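# Turn reversed plates around in their original nests

## Task

Find which of the three plates sit back to front and rotate only those by a half turn. Every plate must finish in the nest it started in, lying flat within the locators, with its well A1 at the nest corner labelled A1. It must stay that way on its own, without the robot holding it. Finally release everything and move the grippers away.

## Robot and tools

ROBOT. Two arms, left_arm and right_arm, each with a parallel gripper. Both report in one shared scene frame in metres. The origin is on the table top between the arms, +x points out over the table, +z is up, and left_arm is on the +y side. The arm names do not match left or right in a camera image. Base roots: left_arm at (+0.005, +0.259, +0.273), right_arm at (-0.005, -0.267, +0.273). Both bases are tilted. Mounting plates and the metal frame behind the arms are fixed obstacles. A gripper's fingers point along its own +z axis and close along its y axis. The reported hand position is the point between the finger pads, about 1 cm behind the tips, and it gets less accurate at long reach.

WORKSPACE. The nests N1, N2, N3 and RD form an arc in front of the arms, in that clockwise order seen from above. RG is a raised nest between the arms, where a plate can be set down to change grip. A fixed bar-code scanner beside RD is always on. A plate set flat in RD with nothing blocking the view gives an ID if it faces the right way and no_read if it is reversed. On a labelled plate, well A1 is at the labelled short end, in the corner away from the labelled long side.

execute_actions(actions). Runs a list of actions in order and returns state plus images. An empty list only returns them. Each action is an object with any of "rows", "steps", "until".
- rows: 1 to 15 rows, each applied for one control step (1/30 s). A row is always 14 numbers in [-1, 1]: left_arm dx, dy, dz, rx, ry, rz, opening, then the same seven for right_arm. Include both arms even if one stays still.
- dx..rz are an offset, not a pose. They are measured in that gripper's own axes from its measured pose when the action began. For the first action of a call, this is the last pose a result reported. Each row is relative to that same start, not to the previous row. Scale: 1.0 = 0.6 m for dx, dy, dz, and 1.0 = 180 degrees for the rotation vector rx, ry, rz. Zeros mean stay at the start pose.
- opening is absolute: +1 fully open (0.094 m), -1 closed. Allow at least about 0.2 s to go from open to closed. Between the extremes, fingers go to where grip_measured reads the commanded value. To hold a part, command about 0.03 below its grip_measured; a smaller gap gives a lighter grip. Very thin parts are gripped less firmly.
- steps: 1 to 450 control steps, at least one per row, default 15. After the last row the arms keep heading to that row's target, so give long moves enough steps.
- until: stops the action at the first step where all conditions hold. It does not halt the arms. The only device is scanner, with fields "code" (an ID like "e01", or "no_read") and "reads" (how often code went from no_read to an ID). Write a value directly, or as [op, value] with "=", "!=", "<", "<=", ">", ">=". Numbers always need an op. Example: {"steps": 150, "until": {"scanner": {"code": "c56"}}}. Any bad value or unknown name rejects the whole call before anything moves.

zoom_image(camera, region). Closer view of the latest image from cam_high (896x504), cam_left_wrist or cam_right_wrist (504x504 each). region is [x0, y0, x1, y1] in pixels from the top-left, at most 504 by 504.

read_manual(section). Returns the URDF licence texts; "licences" is the only section. It never moves anything.

finished_scene(scene). Ends the current scene, given by its integer number, after the robot has held the last command. It cannot be undone. Call it only when the goal holds with the grippers released and clear.

MOTION LIMITS. Each step, the commanded pose is clipped to within 70 mm and 16 degrees of the measured pose. Damped inverse kinematics then favours position over orientation. Moves often end a centimetre or more short, usually low, and zero offsets can let an arm sag further each time. To hold height, send the correction back to the wanted pose in a reply's first call, then zeros, and raise the aim if it still hangs low. Tiny moves of a few mm may not register. If steps run out, send the remainder in the next action. For gentle starts, ramp the offset up over rows, e.g. +0.01 per row (about 0.18 m/s). Abrupt starts can shake a held plate loose. The robot keeps holding the last command while you think.

RESULT LINES. The state line gives each gripper's end_effector_position (m) and end_effector_quat_wxyz. "Hand target" shows the pose the controller is now driving toward. grip_measured is finger opening on the command scale (per-gripper error up to about 1 mm). "pose unreachable" means the clearance check altered or blocked that arm's command; the arm drops its target and rests. If an arm is pushed too far from its target, both arms give up their targets. MOTOR HOT appears from 85 °C. At 100 °C an OVER-TEMPERATURE FAULT stops that arm and it falls. Avoid holding loads for long periods, including while thinking. scanner code and reads appear with each result.

CAMERAS. cam_high is fixed above and in front. Each wrist camera is a fisheye on its hand. Calibration is given in the setup and may be slightly off.

AVOID. Dropping plates, knocking anything off the table, and letting the arms collide or press hard on each other. Avoid slamming or forcing plates into the locators. Brief external tugs on held parts or pushes on loose objects can happen, so check the plates before finishing. Smooth, short, low-effort motion is preferred.

Each tool is called after ">>>" in YAML: its name, and indented under it one key for each argument.

## Session

>>> execute_actions:
  actions: []

Scene clock: 0.00 s.
left_arm: end_effector_position=(+0.0888, +0.7332, +0.3032) grip_measured=+1.000 end_effector_quat_wxyz=(+0.113, +0.759, -0.285, -0.574) | right_arm: end_effector_position=(+0.1809, -0.5259, +0.2110) grip_measured=+1.000 end_effector_quat_wxyz=(-0.043, -0.138, +0.989, +0.019)
Joint positions: left_arm=[ 1.03   1.325  1.104 -1.268 -0.961 -1.546  0.094] | right_arm=[-0.797  0.771  0.511 -0.762 -0.021 -1.224  0.094]
Joint velocities: left_arm=[ 0.005 -0.005 -0.022 -0.007  0.051 -0.11   0.   ] | right_arm=[ 0.005 -0.005 -0.017 -0.002 -0.066  0.037  0.   ]
Hand target (left_arm): +0.093, +0.739, +0.309; +0.103, +0.762, -0.281, -0.574
Hand target (right_arm): +0.186, -0.533, +0.215; -0.038, -0.138, +0.990, +0.011
scanner: code=no_read reads=0

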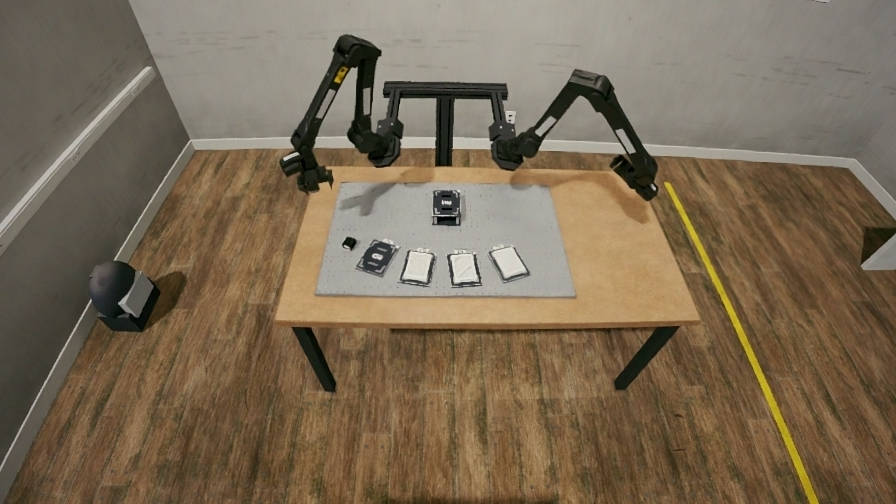

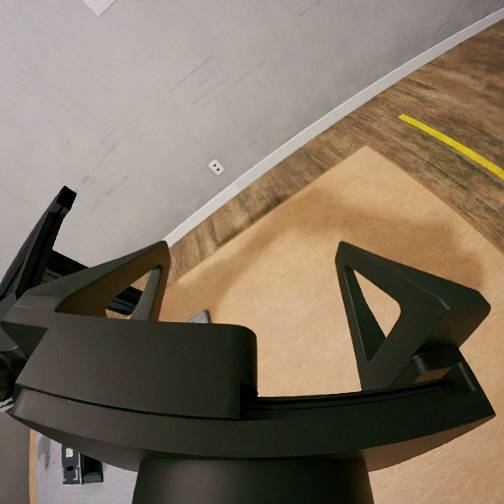

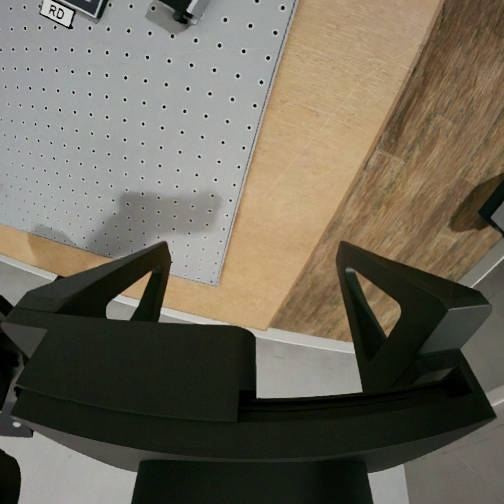

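>>> zoom_image:
  camera: "cam_high"
  region: [320, 180, 560, 300]

Region (320, 180, 560, 300) of cam_high's 896x504 image, scaled by 2.100, with more detail than that image has.

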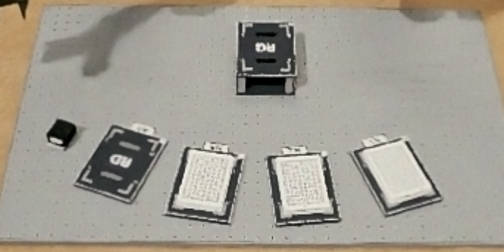

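>>> zoom_image:
  camera: "cam_high"
  region: [390, 235, 540, 295]

>>> execute_actions:
  actions:
    - {"rows":[[0,0,0,0,0,0,1,-0.42,0.72,-0.05,0,0,0,1]],"steps":90}

Region (390, 235, 540, 295) of cam_high's 896x504 image, scaled by 3.360, with more detail than that image has; it fills the top 202 rows of this view, and the rest is white.

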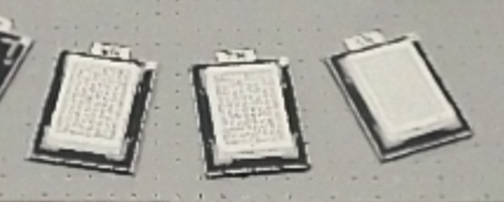

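Scene clock: 4.27 s.
left_arm: end_effector_position=(+0.0888, +0.7332, +0.3032) grip_measured=+1.000 end_effector_quat_wxyz=(+0.113, +0.759, -0.285, -0.574) | right_arm: end_effector_position=(+0.3152, -0.0342, +0.2461) grip_measured=+1.000 end_effector_quat_wxyz=(-0.049, -0.134, +0.989, +0.045)
Joint positions: left_arm=[ 1.03   1.325  1.104 -1.268 -0.961 -1.546  0.094] | right_arm=[ 0.989  1.694  0.908 -0.862  0.493  0.578  0.094]
Joint velocities: left_arm=[ 0.005 -0.005 -0.017  0.007 -0.051  0.007  0.   ] | right_arm=[-0.005  0.005  0.002 -0.012 -0.051  0.007  0.   ]
Hand target (left_arm): +0.089, +0.733, +0.303; +0.113, +0.759, -0.285, -0.574
Hand target (right_arm): +0.318, -0.033, +0.251; -0.046, -0.128, +0.990, +0.044
Off the commanded pose (left_arm): 0.000 m, 0 deg.
Off the commanded pose (right_arm): 0.012 m, 3 deg.
scanner: code=no_read reads=0
camera_calibration (this result's frames):
cam_right_wrist: T_world_to_cam=[[0.255944, -0.958857, -0.122822, -0.0812848], [-0.714466, -0.273216, 0.644121, 0.0570625], [-0.651177, -0.0771062, -0.754999, 0.51065], [0, 0, 0, 1]] pos_world=[0.394097, -0.0229759, 0.338801]

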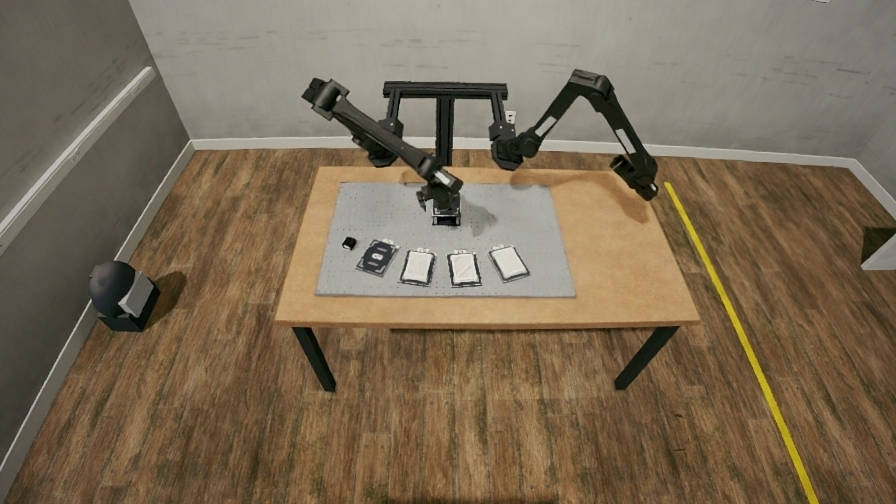

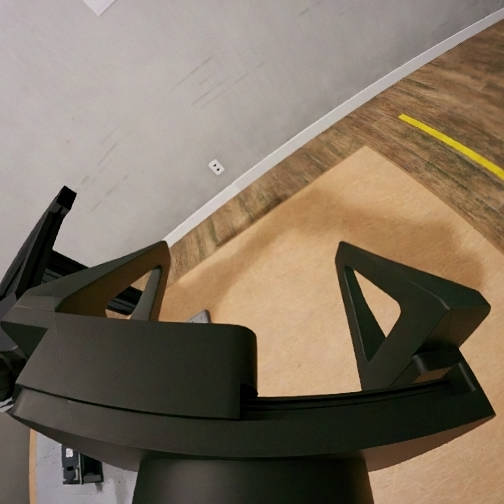

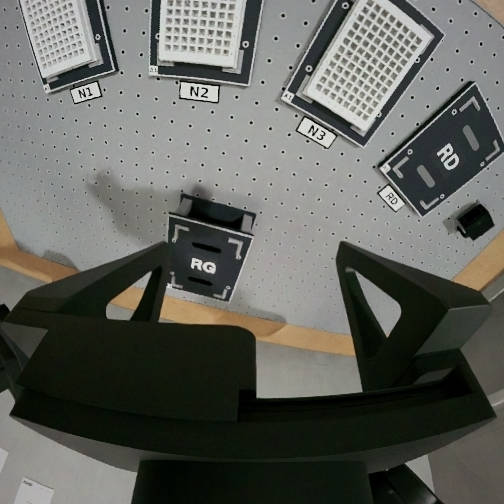

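>>> execute_actions:
  actions:
    - {"rows":[[0,0,0,0,0,0,1,0.05,-0.15,0.2,0,-0.3,0,1]],"steps":75}

Scene clock: 7.07 s.
left_arm: end_effector_position=(+0.0888, +0.7332, +0.3032) grip_measured=+1.000 end_effector_quat_wxyz=(+0.113, +0.759, -0.285, -0.574) | right_arm: end_effector_position=(+0.2976, -0.1157, +0.1138) grip_measured=+1.000 end_effector_quat_wxyz=(+0.377, -0.108, +0.915, +0.095)
Joint positions: left_arm=[ 1.03   1.325  1.104 -1.268 -0.961 -1.546  0.094] | right_arm=[ 0.631  2.284  0.259  1.554  0.426 -0.307  0.094]
Joint velocities: left_arm=[ 0.005  0.005 -0.007 -0.002  0.037  0.007  0.   ] | right_arm=[ 0.005  0.005 -0.017 -0.022  0.066  0.051  0.   ]
Hand target (left_arm): +0.089, +0.733, +0.303; +0.113, +0.759, -0.285, -0.574
Hand target (right_arm): +0.298, -0.123, +0.118; +0.381, -0.109, +0.914, +0.091
Off the commanded pose (left_arm): 0.000 m, 0 deg.
Off the commanded pose (right_arm): 0.008 m, 4 deg.
scanner: code=no_read reads=0
joint sent to its limit (right arm) — the command would take joint 4 (wrist pitch) past its upper limit, so that joint was sent only as far as its limit.
camera_calibration (this result's frames):
cam_right_wrist: T_world_to_cam=[[0.283612, -0.952791, -0.10841, -0.180365], [-0.949247, -0.262913, -0.172646, 0.271423], [0.135994, 0.151873, -0.979, 0.210725], [0, 0, 0, 1]] pos_world=[0.280143, -0.132492, 0.233606]

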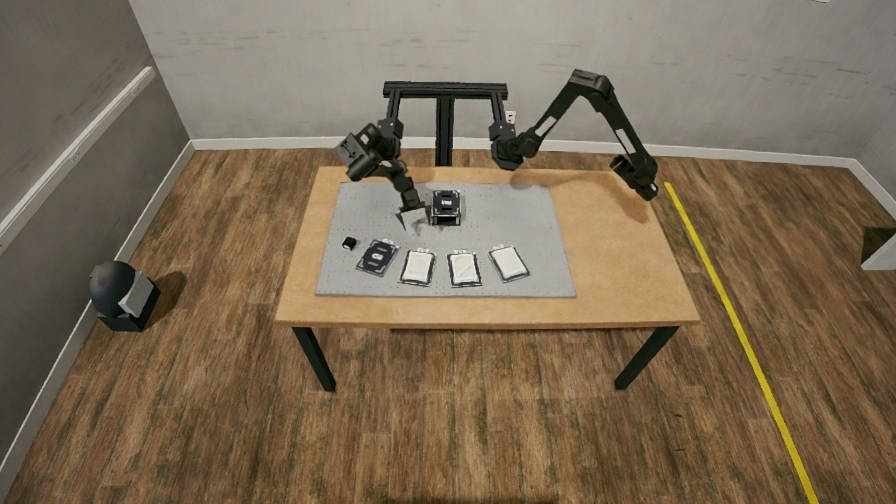

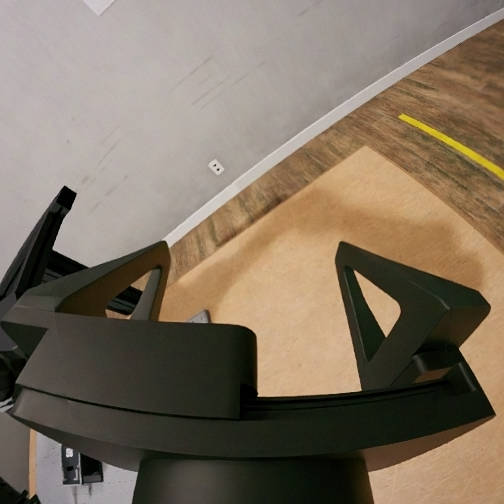

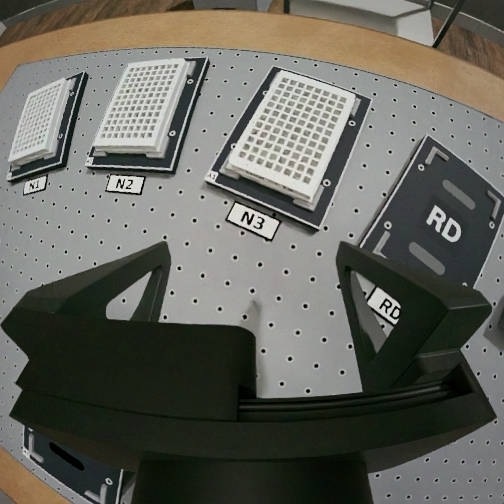

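>>> zoom_image:
  camera: "cam_right_wrist"
  region: [0, 50, 380, 240]

>>> zoom_image:
  camera: "cam_right_wrist"
  region: [0, 60, 220, 200]

Region (0, 50, 380, 240) of cam_right_wrist's 504x504 image, scaled by 1.326, with more detail than that image has.

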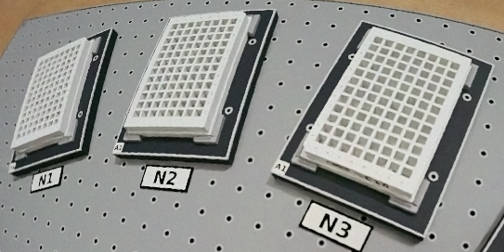

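Region (0, 60, 220, 200) of cam_right_wrist's 504x504 image, scaled by 2.291, with more detail than that image has; it fills the top 321 rows of this view, and the rest is white.

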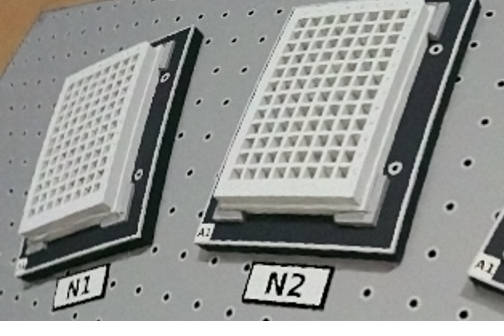

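>>> execute_actions:
  actions:
    - {"rows":[[0.742,0.325,-0.578,0.462,0.011,0.537,1,-0.259,0.262,0.26,0.045,0.25,0.029,1]],"steps":100}

Scene clock: 13.10 s.
left_arm: end_effector_position=(+0.4293, +0.2698, +0.1489) grip_measured=+1.000 end_effector_quat_wxyz=(-0.009, -0.215, +0.977, +0.004) | right_arm: end_effector_position=(+0.4565, +0.0945, +0.1308) grip_measured=+1.000 end_effector_quat_wxyz=(-0.006, -0.085, +0.996, +0.006)
Joint positions: left_arm=[-0.278  1.438  0.795 -0.547 -0.497 -0.477  0.094] | right_arm=[ 0.876  2.231  1.468 -0.788  0.609  0.53   0.094]
Joint velocities: left_arm=[ 0.005 -0.005  0.012 -0.012 -0.007 -0.022  0.   ] | right_arm=[-0.005 -0.005  0.012  0.007 -0.037  0.007  0.   ]
Hand target (left_arm): +0.437, +0.275, +0.155; +0.005, -0.222, +0.975, -0.000
Hand target (right_arm): +0.468, +0.094, +0.131; -0.006, -0.069, +0.998, +0.008
Off the commanded pose (left_arm): 0.005 m, 1 deg.
Off the commanded pose (right_arm): 0.011 m, 2 deg.
scanner: code=no_read reads=0
camera_calibration (this result's frames):
cam_left_wrist: T_world_to_cam=[[0.411454, -0.911318, -0.01431, 0.071635], [-0.725638, -0.33704, 0.599878, 0.318124], [-0.551503, -0.236438, -0.799964, 0.545728], [0, 0, 0, 1]] pos_world=[0.502339, 0.301534, 0.246752]
cam_right_wrist: T_world_to_cam=[[0.166803, -0.985371, -0.0349312, 0.0234645], [-0.79239, -0.15505, 0.589981, 0.298926], [-0.586767, -0.0707313, -0.806661, 0.502216], [0, 0, 0, 1]] pos_world=[0.527635, 0.104992, 0.229577]

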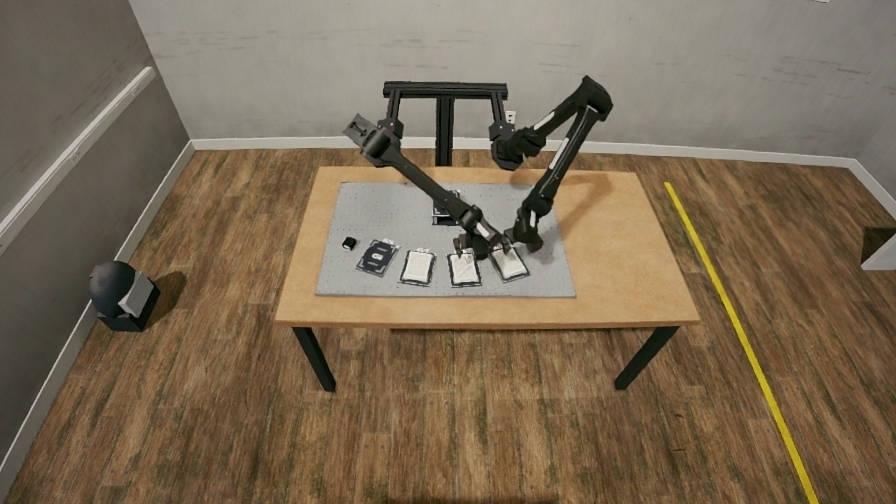

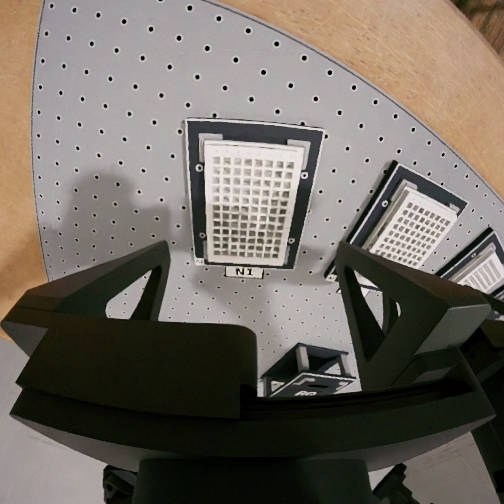

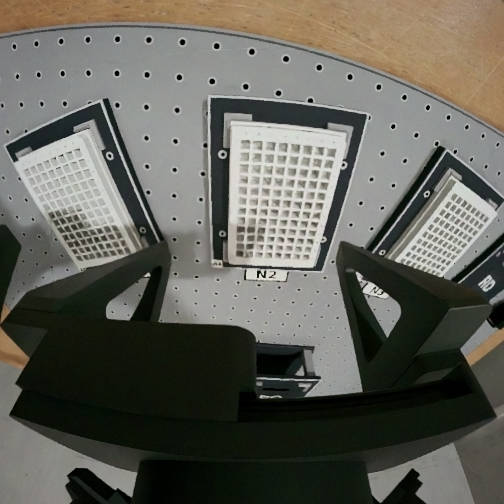

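>>> execute_actions:
  actions:
    - {"rows":[[0.06,0,0.14,0,0,0.017,1,0.048,-0.044,0.11,0,0,0.017,1]],"steps":45}

Scene clock: 15.30 s.
left_arm: end_effector_position=(+0.3817, +0.2496, +0.0600) grip_measured=+1.000 end_effector_quat_wxyz=(-0.028, -0.181, +0.983, +0.008) | right_arm: end_effector_position=(+0.4240, +0.0577, +0.0608) grip_measured=+1.000 end_effector_quat_wxyz=(-0.015, -0.056, +0.998, +0.000)
Joint positions: left_arm=[-0.216  1.663  0.704 -0.243 -0.474 -0.364  0.094] | right_arm=[ 0.789  2.26   1.318 -0.576  0.605  0.497  0.094]
Joint velocities: left_arm=[ 0.005 -0.024 -0.017 -0.007  0.037  0.037  0.   ] | right_arm=[ 0.005  0.005 -0.012 -0.022 -0.022 -0.007  0.   ]
Hand target (left_arm): +0.396, +0.254, +0.065; -0.010, -0.188, +0.982, +0.004
Hand target (right_arm): +0.432, +0.063, +0.065; -0.005, -0.058, +0.998, +0.005
Off the commanded pose (left_arm): 0.015 m, 2 deg.
Off the commanded pose (right_arm): 0.011 m, 1 deg.
scanner: code=no_read reads=0
camera_calibration (this result's frames):
cam_left_wrist: T_world_to_cam=[[0.348458, -0.936914, -0.0277128, 0.102807], [-0.723296, -0.287579, 0.627807, 0.3151], [-0.596171, -0.19872, -0.777876, 0.449852], [0, 0, 0, 1]] pos_world=[0.460275, 0.276332, 0.154955]
cam_right_wrist: T_world_to_cam=[[0.109282, -0.993723, -0.0239262, 0.0144042], [-0.788915, -0.101352, 0.606086, 0.303179], [-0.604707, -0.0473588, -0.795039, 0.429673], [0, 0, 0, 1]] pos_world=[0.497434, 0.0653904, 0.158199]

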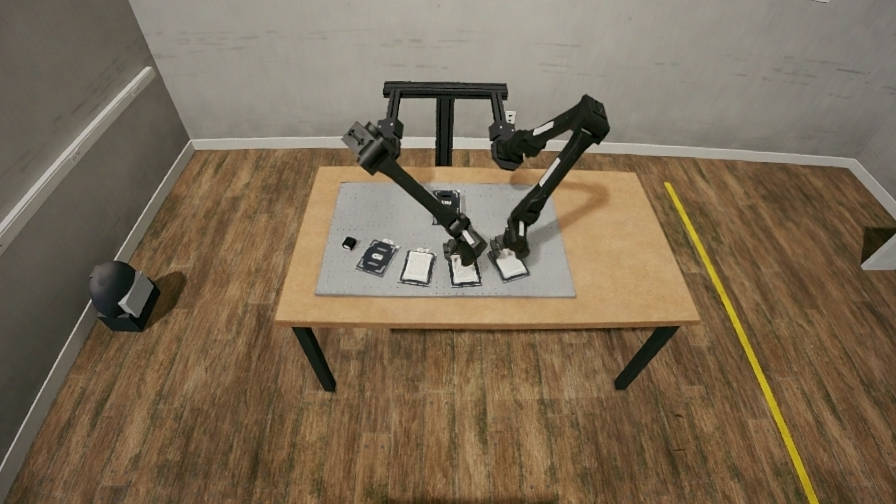

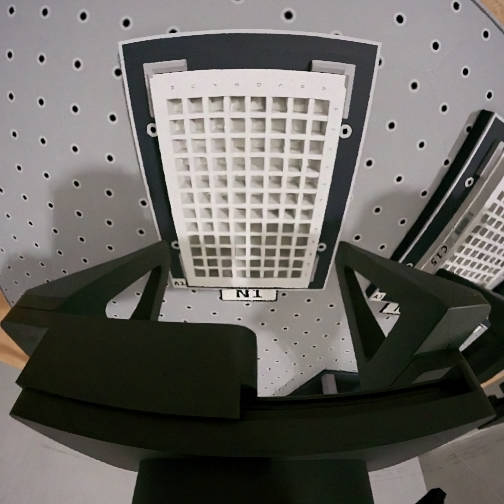

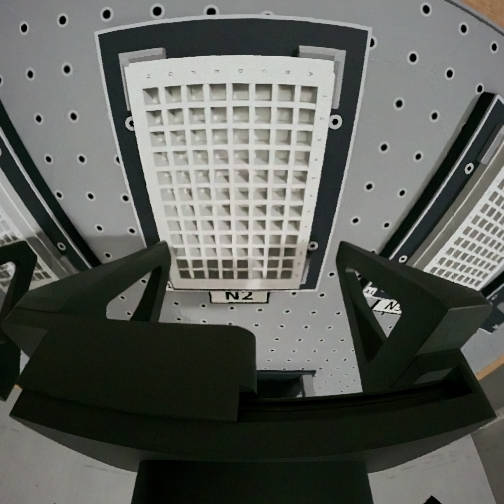

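>>> execute_actions:
  actions:
    - {"rows":[[-0.045,0.005,0.02,0,0.01,0,1,-0.048,0.02,0.02,0,0.005,0,1]],"steps":30}

Scene clock: 16.77 s.
left_arm: end_effector_position=(+0.4109, +0.2628, +0.0500) grip_measured=+1.000 end_effector_quat_wxyz=(-0.033, -0.189, +0.981, +0.004) | right_arm: end_effector_position=(+0.4469, +0.0744, +0.0538) grip_measured=+1.000 end_effector_quat_wxyz=(-0.017, -0.053, +0.998, +0.001)
Joint positions: left_arm=[-0.174  1.693  0.793 -0.293 -0.451 -0.34   0.094] | right_arm=[ 0.783  2.313  1.425 -0.627  0.601  0.495  0.094]
Joint velocities: left_arm=[-0.005  0.005 -0.012 -0.012  0.081  0.022  0.   ] | right_arm=[-0.024 -0.005 -0.017 -0.002  0.007 -0.022  0.   ]
Hand target (left_arm): +0.405, +0.262, +0.047; -0.043, -0.181, +0.982, +0.005
Hand target (right_arm): +0.451, +0.072, +0.048; -0.023, -0.055, +0.998, -0.000
Off the commanded pose (left_arm): 0.007 m, 1 deg.
Off the commanded pose (right_arm): 0.007 m, 1 deg.
scanner: code=no_read reads=0
camera_calibration (this result's frames):
cam_left_wrist: T_world_to_cam=[[0.362381, -0.931726, -0.0238005, 0.0973839], [-0.71316, -0.293634, 0.636539, 0.343304], [-0.600068, -0.213696, -0.770877, 0.467272], [0, 0, 0, 1]] pos_world=[0.489935, 0.291395, 0.144001]
cam_right_wrist: T_world_to_cam=[[0.104493, -0.994195, -0.0256603, 0.0305519], [-0.786983, -0.0984346, 0.609072, 0.325977], [-0.608062, -0.0434495, -0.7927, 0.439805], [0, 0, 0, 1]] pos_world=[0.520775, 0.0815713, 0.150874]

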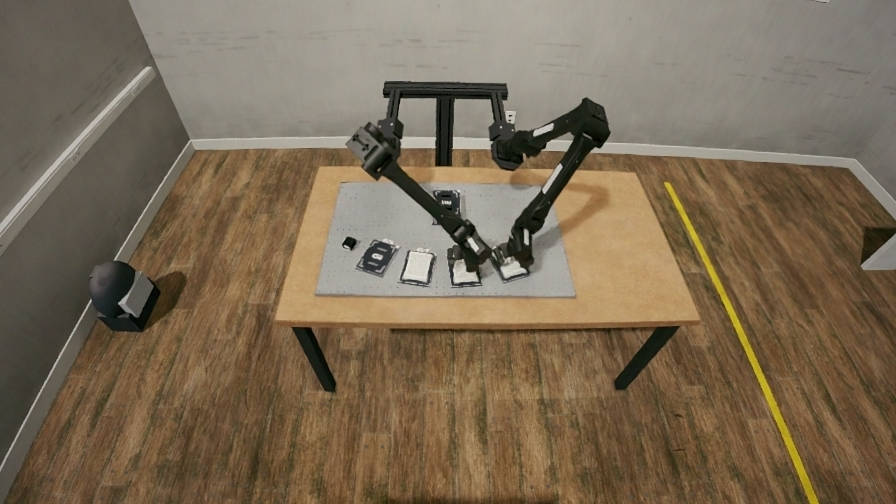

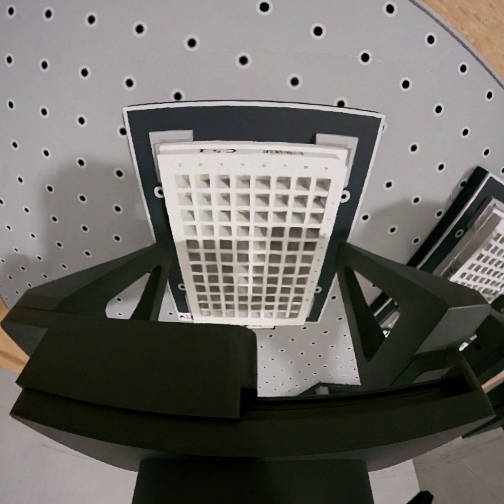

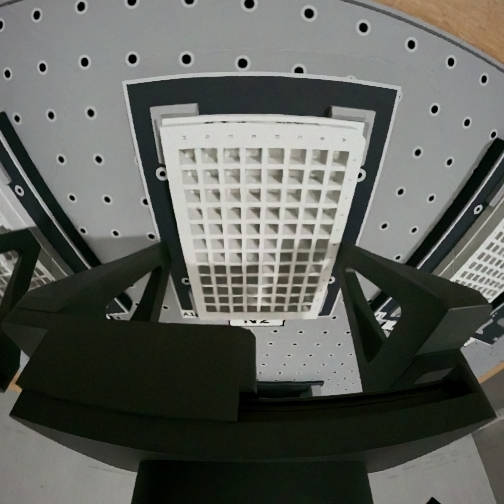

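>>> execute_actions:
  actions:
    - {"rows":[[0.015,0,0.02,0,-0.01,0,1,-0.005,-0.008,0.025,0,-0.005,0,1]],"steps":30}

Scene clock: 18.10 s.
left_arm: end_effector_position=(+0.4003, +0.2586, +0.0407) grip_measured=+1.000 end_effector_quat_wxyz=(-0.022, -0.190, +0.981, +0.006) | right_arm: end_effector_position=(+0.4526, +0.0732, +0.0486) grip_measured=+1.000 end_effector_quat_wxyz=(-0.006, -0.050, +0.999, +0.006)
Joint positions: left_arm=[-0.174  1.715  0.755 -0.21  -0.457 -0.332  0.094] | right_arm=[ 0.772  2.314  1.417 -0.584  0.604  0.474  0.094]
Joint velocities: left_arm=[-0.005 -0.005 -0.002 -0.007  0.037 -0.051  0.   ] | right_arm=[-0.024 -0.015 -0.002  0.017 -0.037 -0.007  0.   ]
Hand target (left_arm): +0.402, +0.259, +0.038; -0.018, -0.189, +0.982, +0.007
Hand target (right_arm): +0.450, +0.069, +0.039; -0.009, -0.053, +0.999, +0.001
Off the commanded pose (left_arm): 0.003 m, 1 deg.
Off the commanded pose (right_arm): 0.011 m, 1 deg.
scanner: code=no_read reads=0
camera_calibration (this result's frames):
cam_left_wrist: T_world_to_cam=[[0.365218, -0.930643, -0.0227791, 0.0956164], [-0.725788, -0.299978, 0.619068, 0.347822], [-0.582964, -0.209562, -0.785007, 0.445529], [0, 0, 0, 1]] pos_world=[0.477252, 0.286689, 0.136596]
cam_right_wrist: T_world_to_cam=[[0.0975901, -0.994654, -0.0337509, 0.0322237], [-0.800406, -0.0985955, 0.591294, 0.34045], [-0.591461, -0.0306899, -0.80575, 0.431273], [0, 0, 0, 1]] pos_world=[0.524435, 0.078854, 0.147279]

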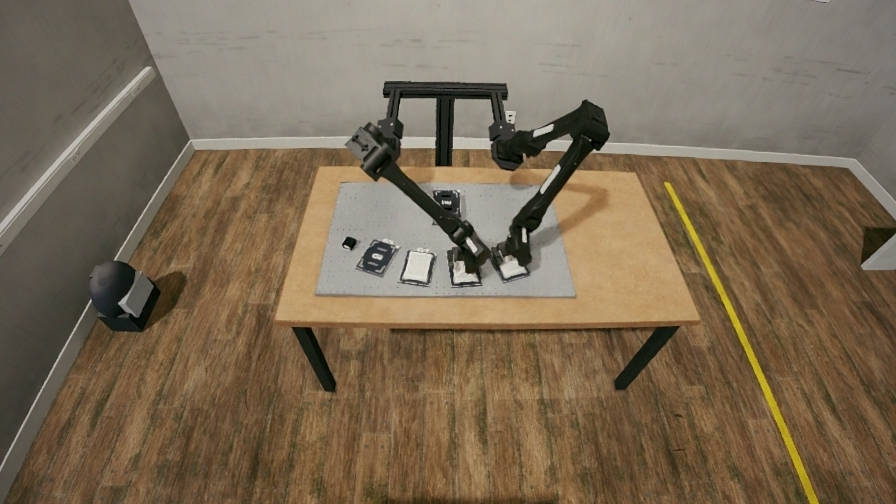

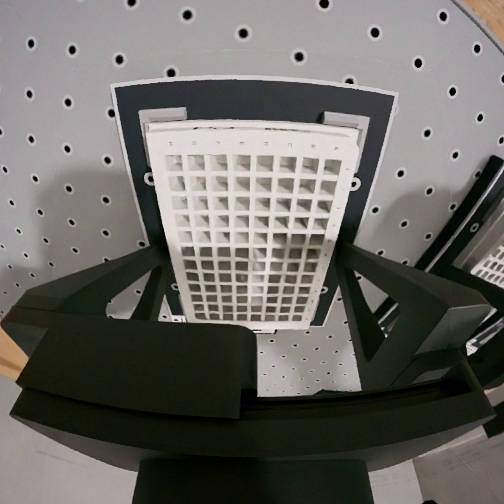

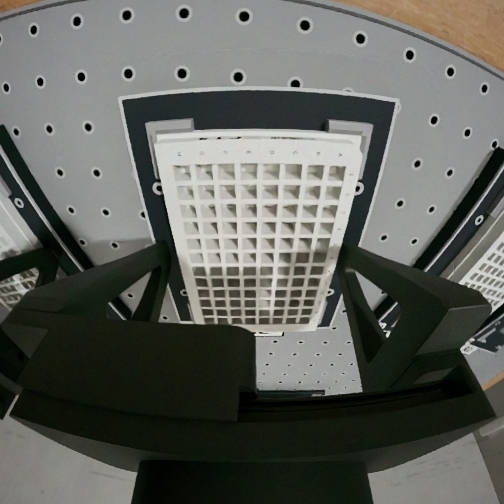

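>>> execute_actions:
  actions:
    - {"rows":[[0.0,0.003,0.02,0,0,0,1,0.005,-0.008,0.03,0,0,0,1]],"steps":30}

Scene clock: 19.47 s.
left_arm: end_effector_position=(+0.4006, +0.2579, +0.0372) grip_measured=+1.000 end_effector_quat_wxyz=(-0.020, -0.190, +0.982, +0.005) | right_arm: end_effector_position=(+0.4541, +0.0733, +0.0445) grip_measured=+1.000 end_effector_quat_wxyz=(+0.000, -0.047, +0.999, +0.010)
Joint positions: left_arm=[-0.171  1.725  0.755 -0.193 -0.454 -0.327  0.094] | right_arm=[ 0.767  2.316  1.408 -0.55   0.602  0.462  0.094]
Joint velocities: left_arm=[ 0.005  0.005  0.002  0.012  0.007 -0.095  0.   ] | right_arm=[-0.015 -0.005 -0.017 -0.012  0.022  0.007  0.   ]
Hand target (left_arm): +0.399, +0.260, +0.029; -0.022, -0.190, +0.981, +0.006
Hand target (right_arm): +0.450, +0.068, +0.031; -0.006, -0.050, +0.999, +0.006
Off the commanded pose (left_arm): 0.009 m, 0 deg.
Off the commanded pose (right_arm): 0.015 m, 1 deg.
scanner: code=no_read reads=0
camera_calibration (this result's frames):
cam_left_wrist: T_world_to_cam=[[0.365043, -0.930785, -0.0195638, 0.0947972], [-0.728767, -0.298765, 0.616147, 0.350994], [-0.579346, -0.210663, -0.787388, 0.44172], [0, 0, 0, 1]] pos_world=[0.477096, 0.286154, 0.133395]
cam_right_wrist: T_world_to_cam=[[0.092696, -0.994833, -0.0414197, 0.0346101], [-0.808542, -0.0994848, 0.579968, 0.348371], [-0.581092, -0.0202712, -0.813585, 0.423792], [0, 0, 0, 1]] pos_world=[0.524726, 0.0776796, 0.144181]

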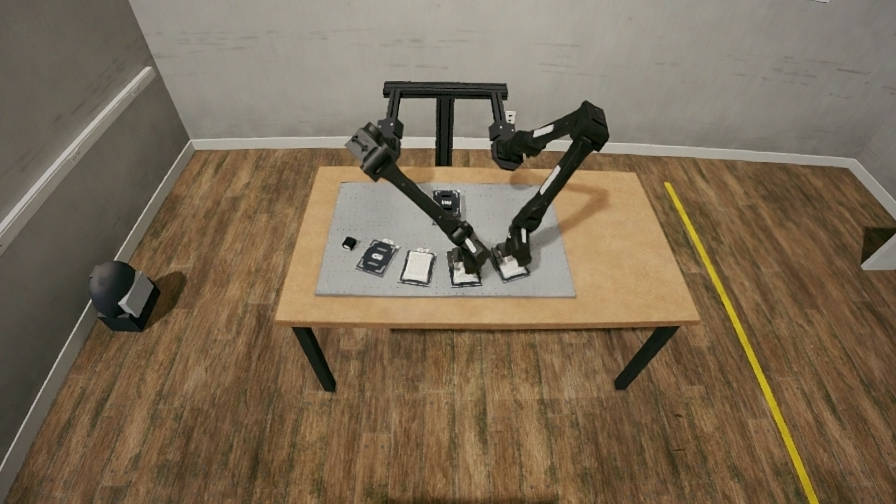

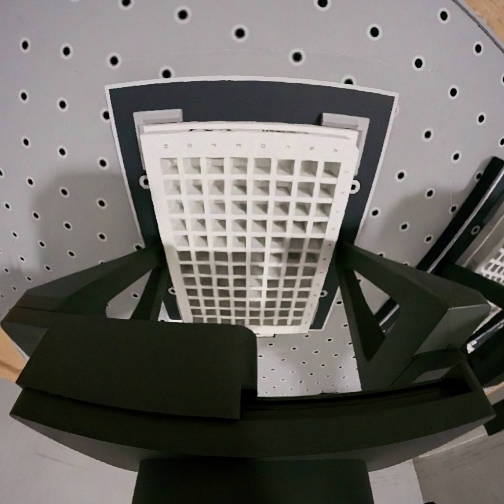

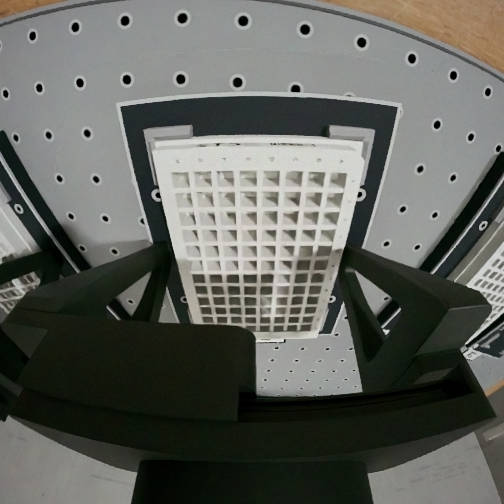

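>>> execute_actions:
  actions:
    - {"rows":[[0.0,0.012,-0.005,0,0,0,1,0.0,-0.014,-0.005,0,0,0,1]],"steps":25}
    - {"rows":[[0.0,0.0,0.025,0,0,0,1,0.0,0,0.03,0,0,0,1]],"steps":25}

Scene clock: 21.50 s.
left_arm: end_effector_position=(+0.3981, +0.2582, +0.0370) grip_measured=+1.000 end_effector_quat_wxyz=(-0.020, -0.188, +0.982, +0.005) | right_arm: end_effector_position=(+0.4506, +0.0713, +0.0443) grip_measured=+1.000 end_effector_quat_wxyz=(+0.001, -0.049, +0.999, +0.010)
Joint positions: left_arm=[-0.17   1.724  0.749 -0.189 -0.454 -0.321  0.094] | right_arm=[ 0.767  2.31   1.391 -0.536  0.602  0.456  0.094]
Joint velocities: left_arm=[-0.005  0.005  0.002  0.002  0.022 -0.022  0.   ] | right_arm=[-0.015 -0.005  0.017  0.007 -0.022  0.022  0.   ]
Hand target (left_arm): +0.397, +0.258, +0.023; -0.022, -0.187, +0.982, +0.005
Hand target (right_arm): +0.448, +0.069, +0.027; -0.003, -0.050, +0.999, +0.008
Off the commanded pose (left_arm): 0.014 m, 0 deg.
Off the commanded pose (right_arm): 0.018 m, 1 deg.
scanner: code=no_read reads=0
camera_calibration (this result's frames):
cam_left_wrist: T_world_to_cam=[[0.360604, -0.932501, -0.020173, 0.098222], [-0.729449, -0.295429, 0.616949, 0.348763], [-0.581266, -0.207759, -0.786744, 0.440227], [0, 0, 0, 1]] pos_world=[0.474874, 0.286088, 0.133158]
cam_right_wrist: T_world_to_cam=[[0.0970968, -0.994366, -0.042524, 0.0309637], [-0.80939, -0.103754, 0.578033, 0.346231], [-0.579189, -0.0217067, -0.814904, 0.420757], [0, 0, 0, 1]] pos_world=[0.520927, 0.0758454, 0.14406]

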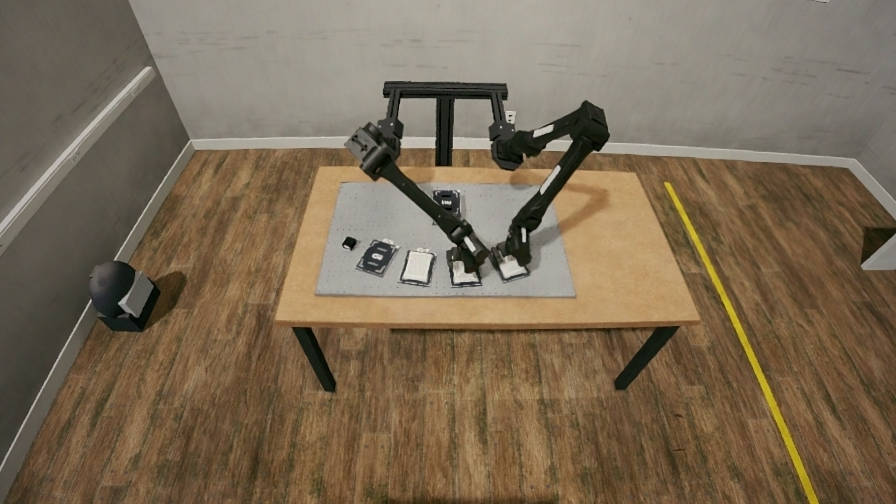

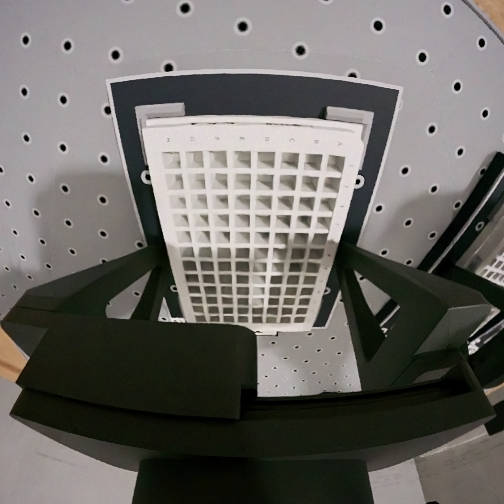

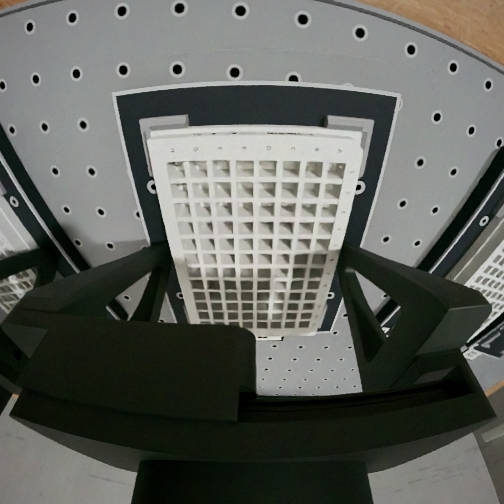

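>>> execute_actions:
  actions:
    - {"rows":[[0,0,0,0,0,0,0.74,0,0,0,0,0,0,0.74]],"steps":15}
    - {"rows":[[0,0,-0.02,0,0,0,0.74,0,0,-0.02,0,0,0,0.74],[0,0,-0.04,0,0,0,0.74,0,0,-0.04,0,0,0,0.74],[0,0,-0.06,0,0,0,0.74,0,0,-0.06,0,0,0,0.74],[0,0,-0.08,0,0,0,0.74,0,0,-0.08,0,0,0,0.74],[0,0,-0.1,0,0,0,0.74,0,0,-0.1,0,0,0,0.74]],"steps":30}

Scene clock: 23.33 s.
left_arm: end_effector_position=(+0.3998, +0.2619, +0.0957) grip_measured=+0.774 end_effector_quat_wxyz=(-0.017, -0.189, +0.982, +0.005) | right_arm: end_effector_position=(+0.4508, +0.0702, +0.1046) grip_measured=+0.778 end_effector_quat_wxyz=(+0.002, -0.053, +0.998, +0.013)
Joint positions: left_arm=[-0.231  1.552  0.721 -0.353 -0.479 -0.384  0.083] | right_arm=[ 0.827  2.206  1.367 -0.652  0.605  0.517  0.084]
Joint velocities: left_arm=[-0.005 -0.005 -0.012  0.002 -0.081  0.007 -0.   ] | right_arm=[-0.005 -0.015 -0.007 -0.002 -0.066 -0.007 -0.   ]
Hand target (left_arm): +0.400, +0.259, +0.097; -0.019, -0.188, +0.982, +0.005
Hand target (right_arm): +0.450, +0.070, +0.105; +0.001, -0.049, +0.999, +0.010
Off the commanded pose (left_arm): 0.004 m, 0 deg.
Off the commanded pose (right_arm): 0.001 m, 1 deg.
scanner: code=no_read reads=0
camera_calibration (this result's frames):
cam_left_wrist: T_world_to_cam=[[0.363469, -0.931404, -0.0194364, 0.100761], [-0.732808, -0.298727, 0.611355, 0.317638], [-0.575225, -0.207965, -0.791118, 0.486151], [0, 0, 0, 1]] pos_world=[0.47579, 0.289838, 0.192372]
cam_right_wrist: T_world_to_cam=[[0.105318, -0.993318, -0.0471906, 0.0290838], [-0.809511, -0.113199, 0.576088, 0.312367], [-0.577581, -0.0224712, -0.816024, 0.469532], [0, 0, 0, 1]] pos_world=[0.520994, 0.0747999, 0.204571]

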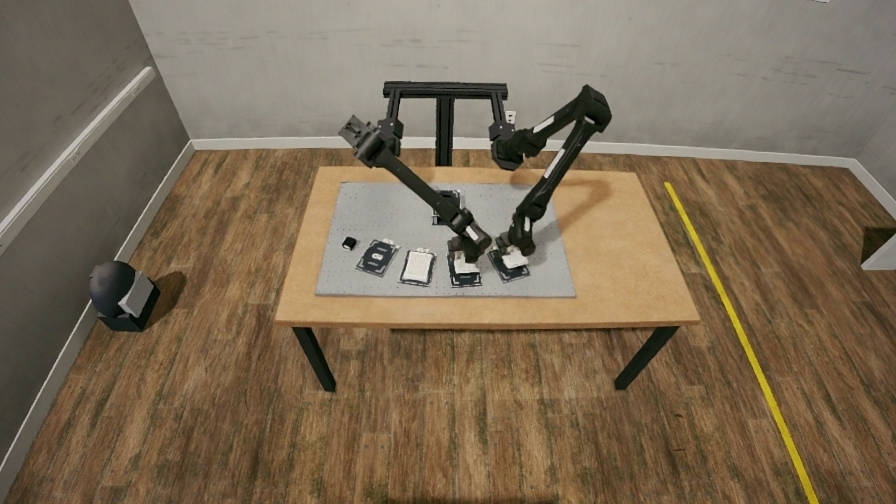

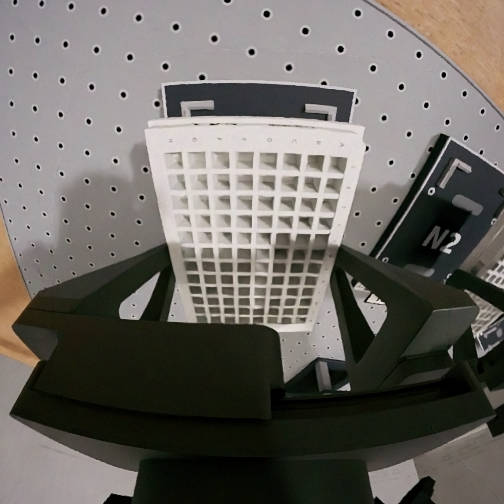

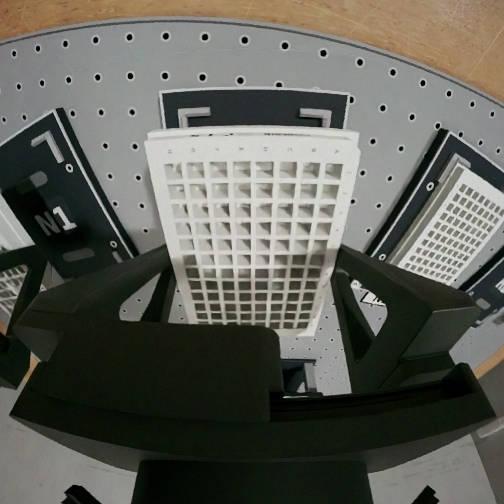

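>>> execute_actions:
  actions:
    - {"rows":[[0.02,0.006,0,0,0,0,0.74,0,-0.03,-0.02,0,0,0,0.74],[0.04,0.012,0,0,0,0,0.74,0,-0.06,-0.04,0,0,0,0.74],[0.06,0.02,0,0,0,0,0.74,0.02,-0.09,-0.06,0,0,0,0.74],[0.08,0.026,0,0,0,0,0.74,0.04,-0.12,-0.08,0,0,0,0.74],[0.1,0.033,0,0,0,0,0.74,0.06,-0.15,-0.08,0,0,0,0.74],[0.12,0.04,0,0,0,0,0.74,0.08,-0.18,-0.08,0,0,0,0.74],[0.14,0.046,0,0,0,0.03,0.74,0.1,-0.21,-0.08,0,0,-0.03,0.74],[0.16,0.052,0,0,0,0.06,0.74,0.13,-0.24,-0.08,0,0,-0.06,0.74],[0.18,0.06,0,0,0,0.1,0.74,0.16,-0.27,-0.08,0,0,-0.09,0.74],[0.2,0.065,0,0,0,0.15,0.74,0.2,-0.30,-0.08,0,0,-0.12,0.74],[0.22,0.072,0,0,0,0.2,0.74,0.24,-0.33,-0.08,0,0,-0.16,0.74],[0.24,0.078,0,0,0,0.25,0.74,0.28,-0.36,-0.08,0,0,-0.2,0.74],[0.26,0.085,0,0,0,0.3,0.74,0.32,-0.39,-0.08,0,0,-0.25,0.74],[0.28,0.09,0,0,0,0.35,0.74,0.37,-0.42,-0.08,0,0,-0.3,0.74],[0.285,0.093,0,0,0,0.62,0.74,0.432,-0.44,-0.08,0,0,-0.467,0.74]],"steps":60}

Scene clock: 26.53 s.
left_arm: end_effector_position=(+0.2180, +0.2468, +0.0980) grip_measured=+0.774 end_effector_quat_wxyz=(-0.020, +0.707, +0.707, -0.016) | right_arm: end_effector_position=(+0.2197, -0.2196, +0.1479) grip_measured=+0.778 end_effector_quat_wxyz=(-0.005, +0.709, -0.705, -0.005)
Joint positions: left_arm=[-0.291  1.49   0.247  0.01  -0.5    1.496  0.083] | right_arm=[ 0.579  1.363  0.285 -0.258  0.576 -1.243  0.084]
Joint velocities: left_arm=[-0.015 -0.005  0.002 -0.002  0.022  0.051 -0.001] | right_arm=[-0.015  0.005 -0.002  0.022 -0.037  0.007  0.   ]
Hand target (left_arm): +0.220, +0.250, +0.099; -0.014, +0.706, +0.708, -0.011
Hand target (right_arm): +0.222, -0.221, +0.148; -0.010, +0.708, -0.706, -0.003
Off the commanded pose (left_arm): 0.006 m, 1 deg.
Off the commanded pose (right_arm): 0.004 m, 1 deg.
scanner: code=no_read reads=0
camera_calibration (this result's frames):
cam_left_wrist: T_world_to_cam=[[-0.99885, 0.00773033, 0.0473147, 0.211417], [0.0341777, 0.806911, 0.589683, -0.25943], [-0.0336203, 0.590622, -0.806248, 0.0666449], [0, 0, 0, 1]] pos_world=[0.222282, 0.168341, 0.196711]
cam_right_wrist: T_world_to_cam=[[0.999747, 0.0055595, -0.021791, -0.213295], [0.017005, -0.820969, 0.57072, -0.268659], [-0.0147168, -0.570946, -0.820856, 0.12144], [0, 0, 0, 1]] pos_world=[0.219597, -0.150039, 0.248366]

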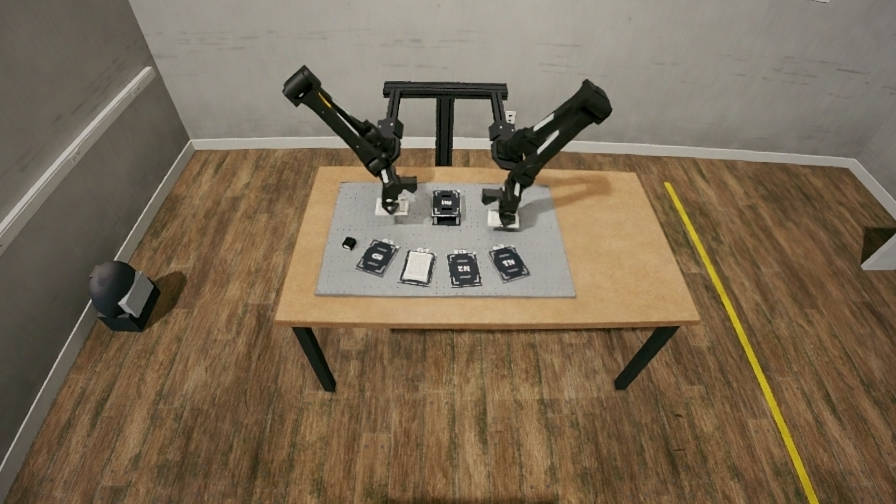

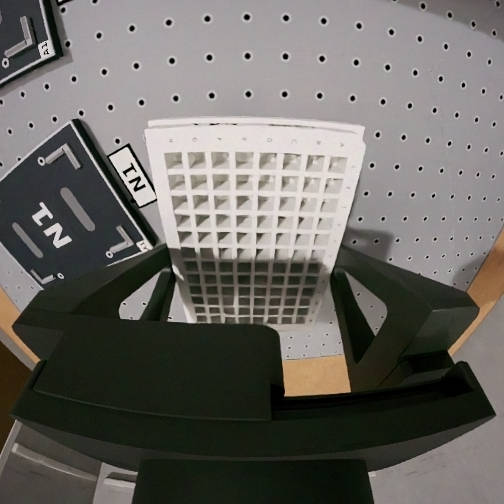

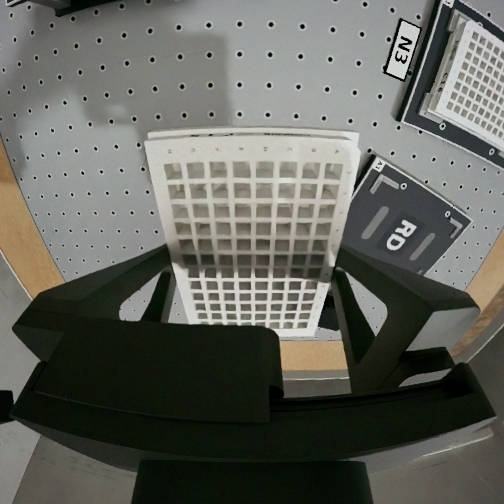

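>>> execute_actions:
  actions:
    - {"rows":[[0,0,0.015,0,0,0,0.74,0,0,0.03,0,0,0,0.74],[0,0,0.03,0,0,0,0.74,0,0,0.06,0,0,0,0.74],[0,0,0.045,0,0,0,0.74,0,0,0.09,0,0,0,0.74],[0,0,0.06,0,0,0,0.74,0,0,0.12,0,0,0,0.74],[0,0,0.075,0,0,0,0.74,0,0,0.15,0,0,0,0.74],[0,0,0.085,0,0,0,0.74,0,0,0.165,0,0,0,0.74]],"steps":30}
    - {"rows":[[0,0,0.005,0,0,0,0.74,0,0,0.005,0,0,0,0.74],[0,0,0.01,0,0,0,0.74,0,0,0.01,0,0,0,0.74],[0,0,0.015,0,0,0,0.74,0,0,0.015,0,0,0,0.74],[0,0,0.02,0,0,0,0.74,0,0,0.02,0,0,0,0.74],[0,0,0.025,0,0,0,0.74,0,0,0.025,0,0,0,0.74],[0,0,0.03,0,0,0,0.74,0,0,0.03,0,0,0,0.74],[0,0,0.035,0,0,0,0.74,0,0,0.035,0,0,0,0.74],[0,0,0.04,0,0,0,0.74,0,0,0.04,0,0,0,0.74]],"steps":25}

Scene clock: 29.10 s.
left_arm: end_effector_position=(+0.2117, +0.2428, +0.0251) grip_measured=+0.774 end_effector_quat_wxyz=(-0.026, +0.707, +0.706, -0.022) | right_arm: end_effector_position=(+0.2176, -0.2185, +0.0221) grip_measured=+0.778 end_effector_quat_wxyz=(+0.002, +0.706, -0.709, -0.002)
Joint positions: left_arm=[-0.156  1.881  0.314  0.381 -0.453  1.631  0.083] | right_arm=[ 0.299  1.97   0.353  0.432  0.502 -1.538  0.084]
Joint velocities: left_arm=[-0.015  0.005  0.002  0.002  0.007 -0.051 -0.001] | right_arm=[-0.015 -0.005 -0.017 -0.012 -0.007 -0.037  0.   ]
Hand target (left_arm): +0.211, +0.244, +0.022; -0.026, +0.708, +0.705, -0.022
Hand target (right_arm): +0.218, -0.220, +0.020; +0.001, +0.709, -0.705, -0.002
Off the commanded pose (left_arm): 0.004 m, 0 deg.
Off the commanded pose (right_arm): 0.002 m, 1 deg.
scanner: code=no_read reads=0
camera_calibration (this result's frames):
cam_left_wrist: T_world_to_cam=[[-0.997886, 0.00932047, 0.0643173, 0.20762], [0.0455454, 0.806264, 0.5898, -0.215269], [-0.0463595, 0.591483, -0.804984, 0.0124773], [0, 0, 0, 1]] pos_world=[0.217564, 0.164248, 0.123656]
cam_right_wrist: T_world_to_cam=[[0.999604, -0.00542977, -0.0276166, -0.21615], [0.0116482, -0.813429, 0.581547, -0.193396], [-0.0256218, -0.581638, -0.813044, 0.0186702], [0, 0, 0, 1]] pos_world=[0.218795, -0.147628, 0.121679]

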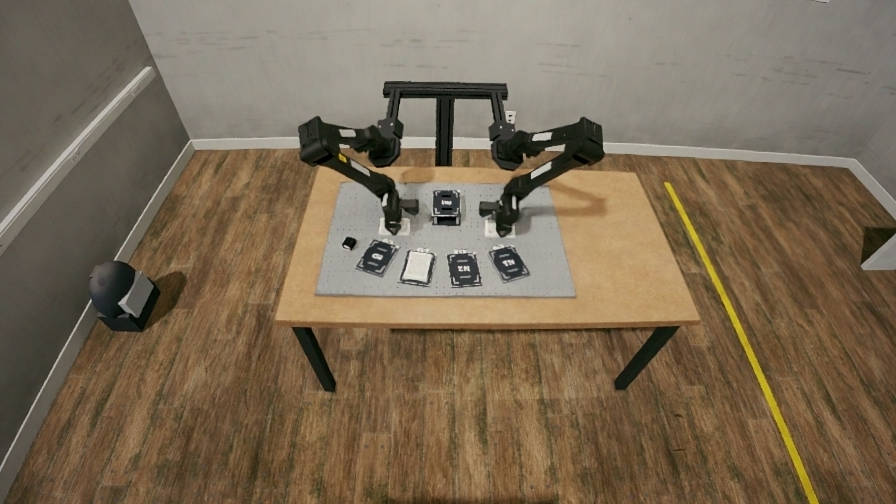

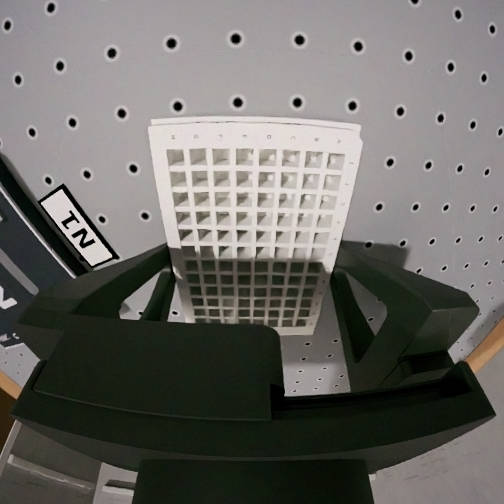

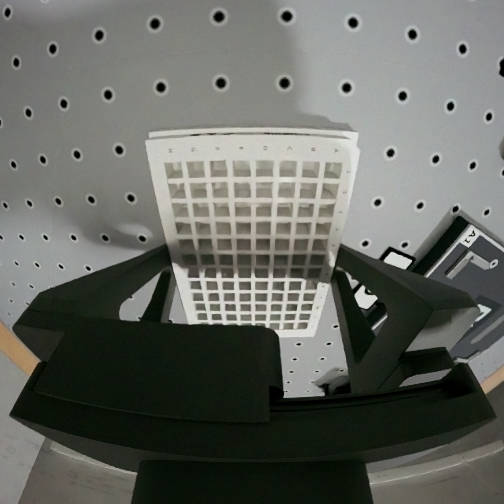

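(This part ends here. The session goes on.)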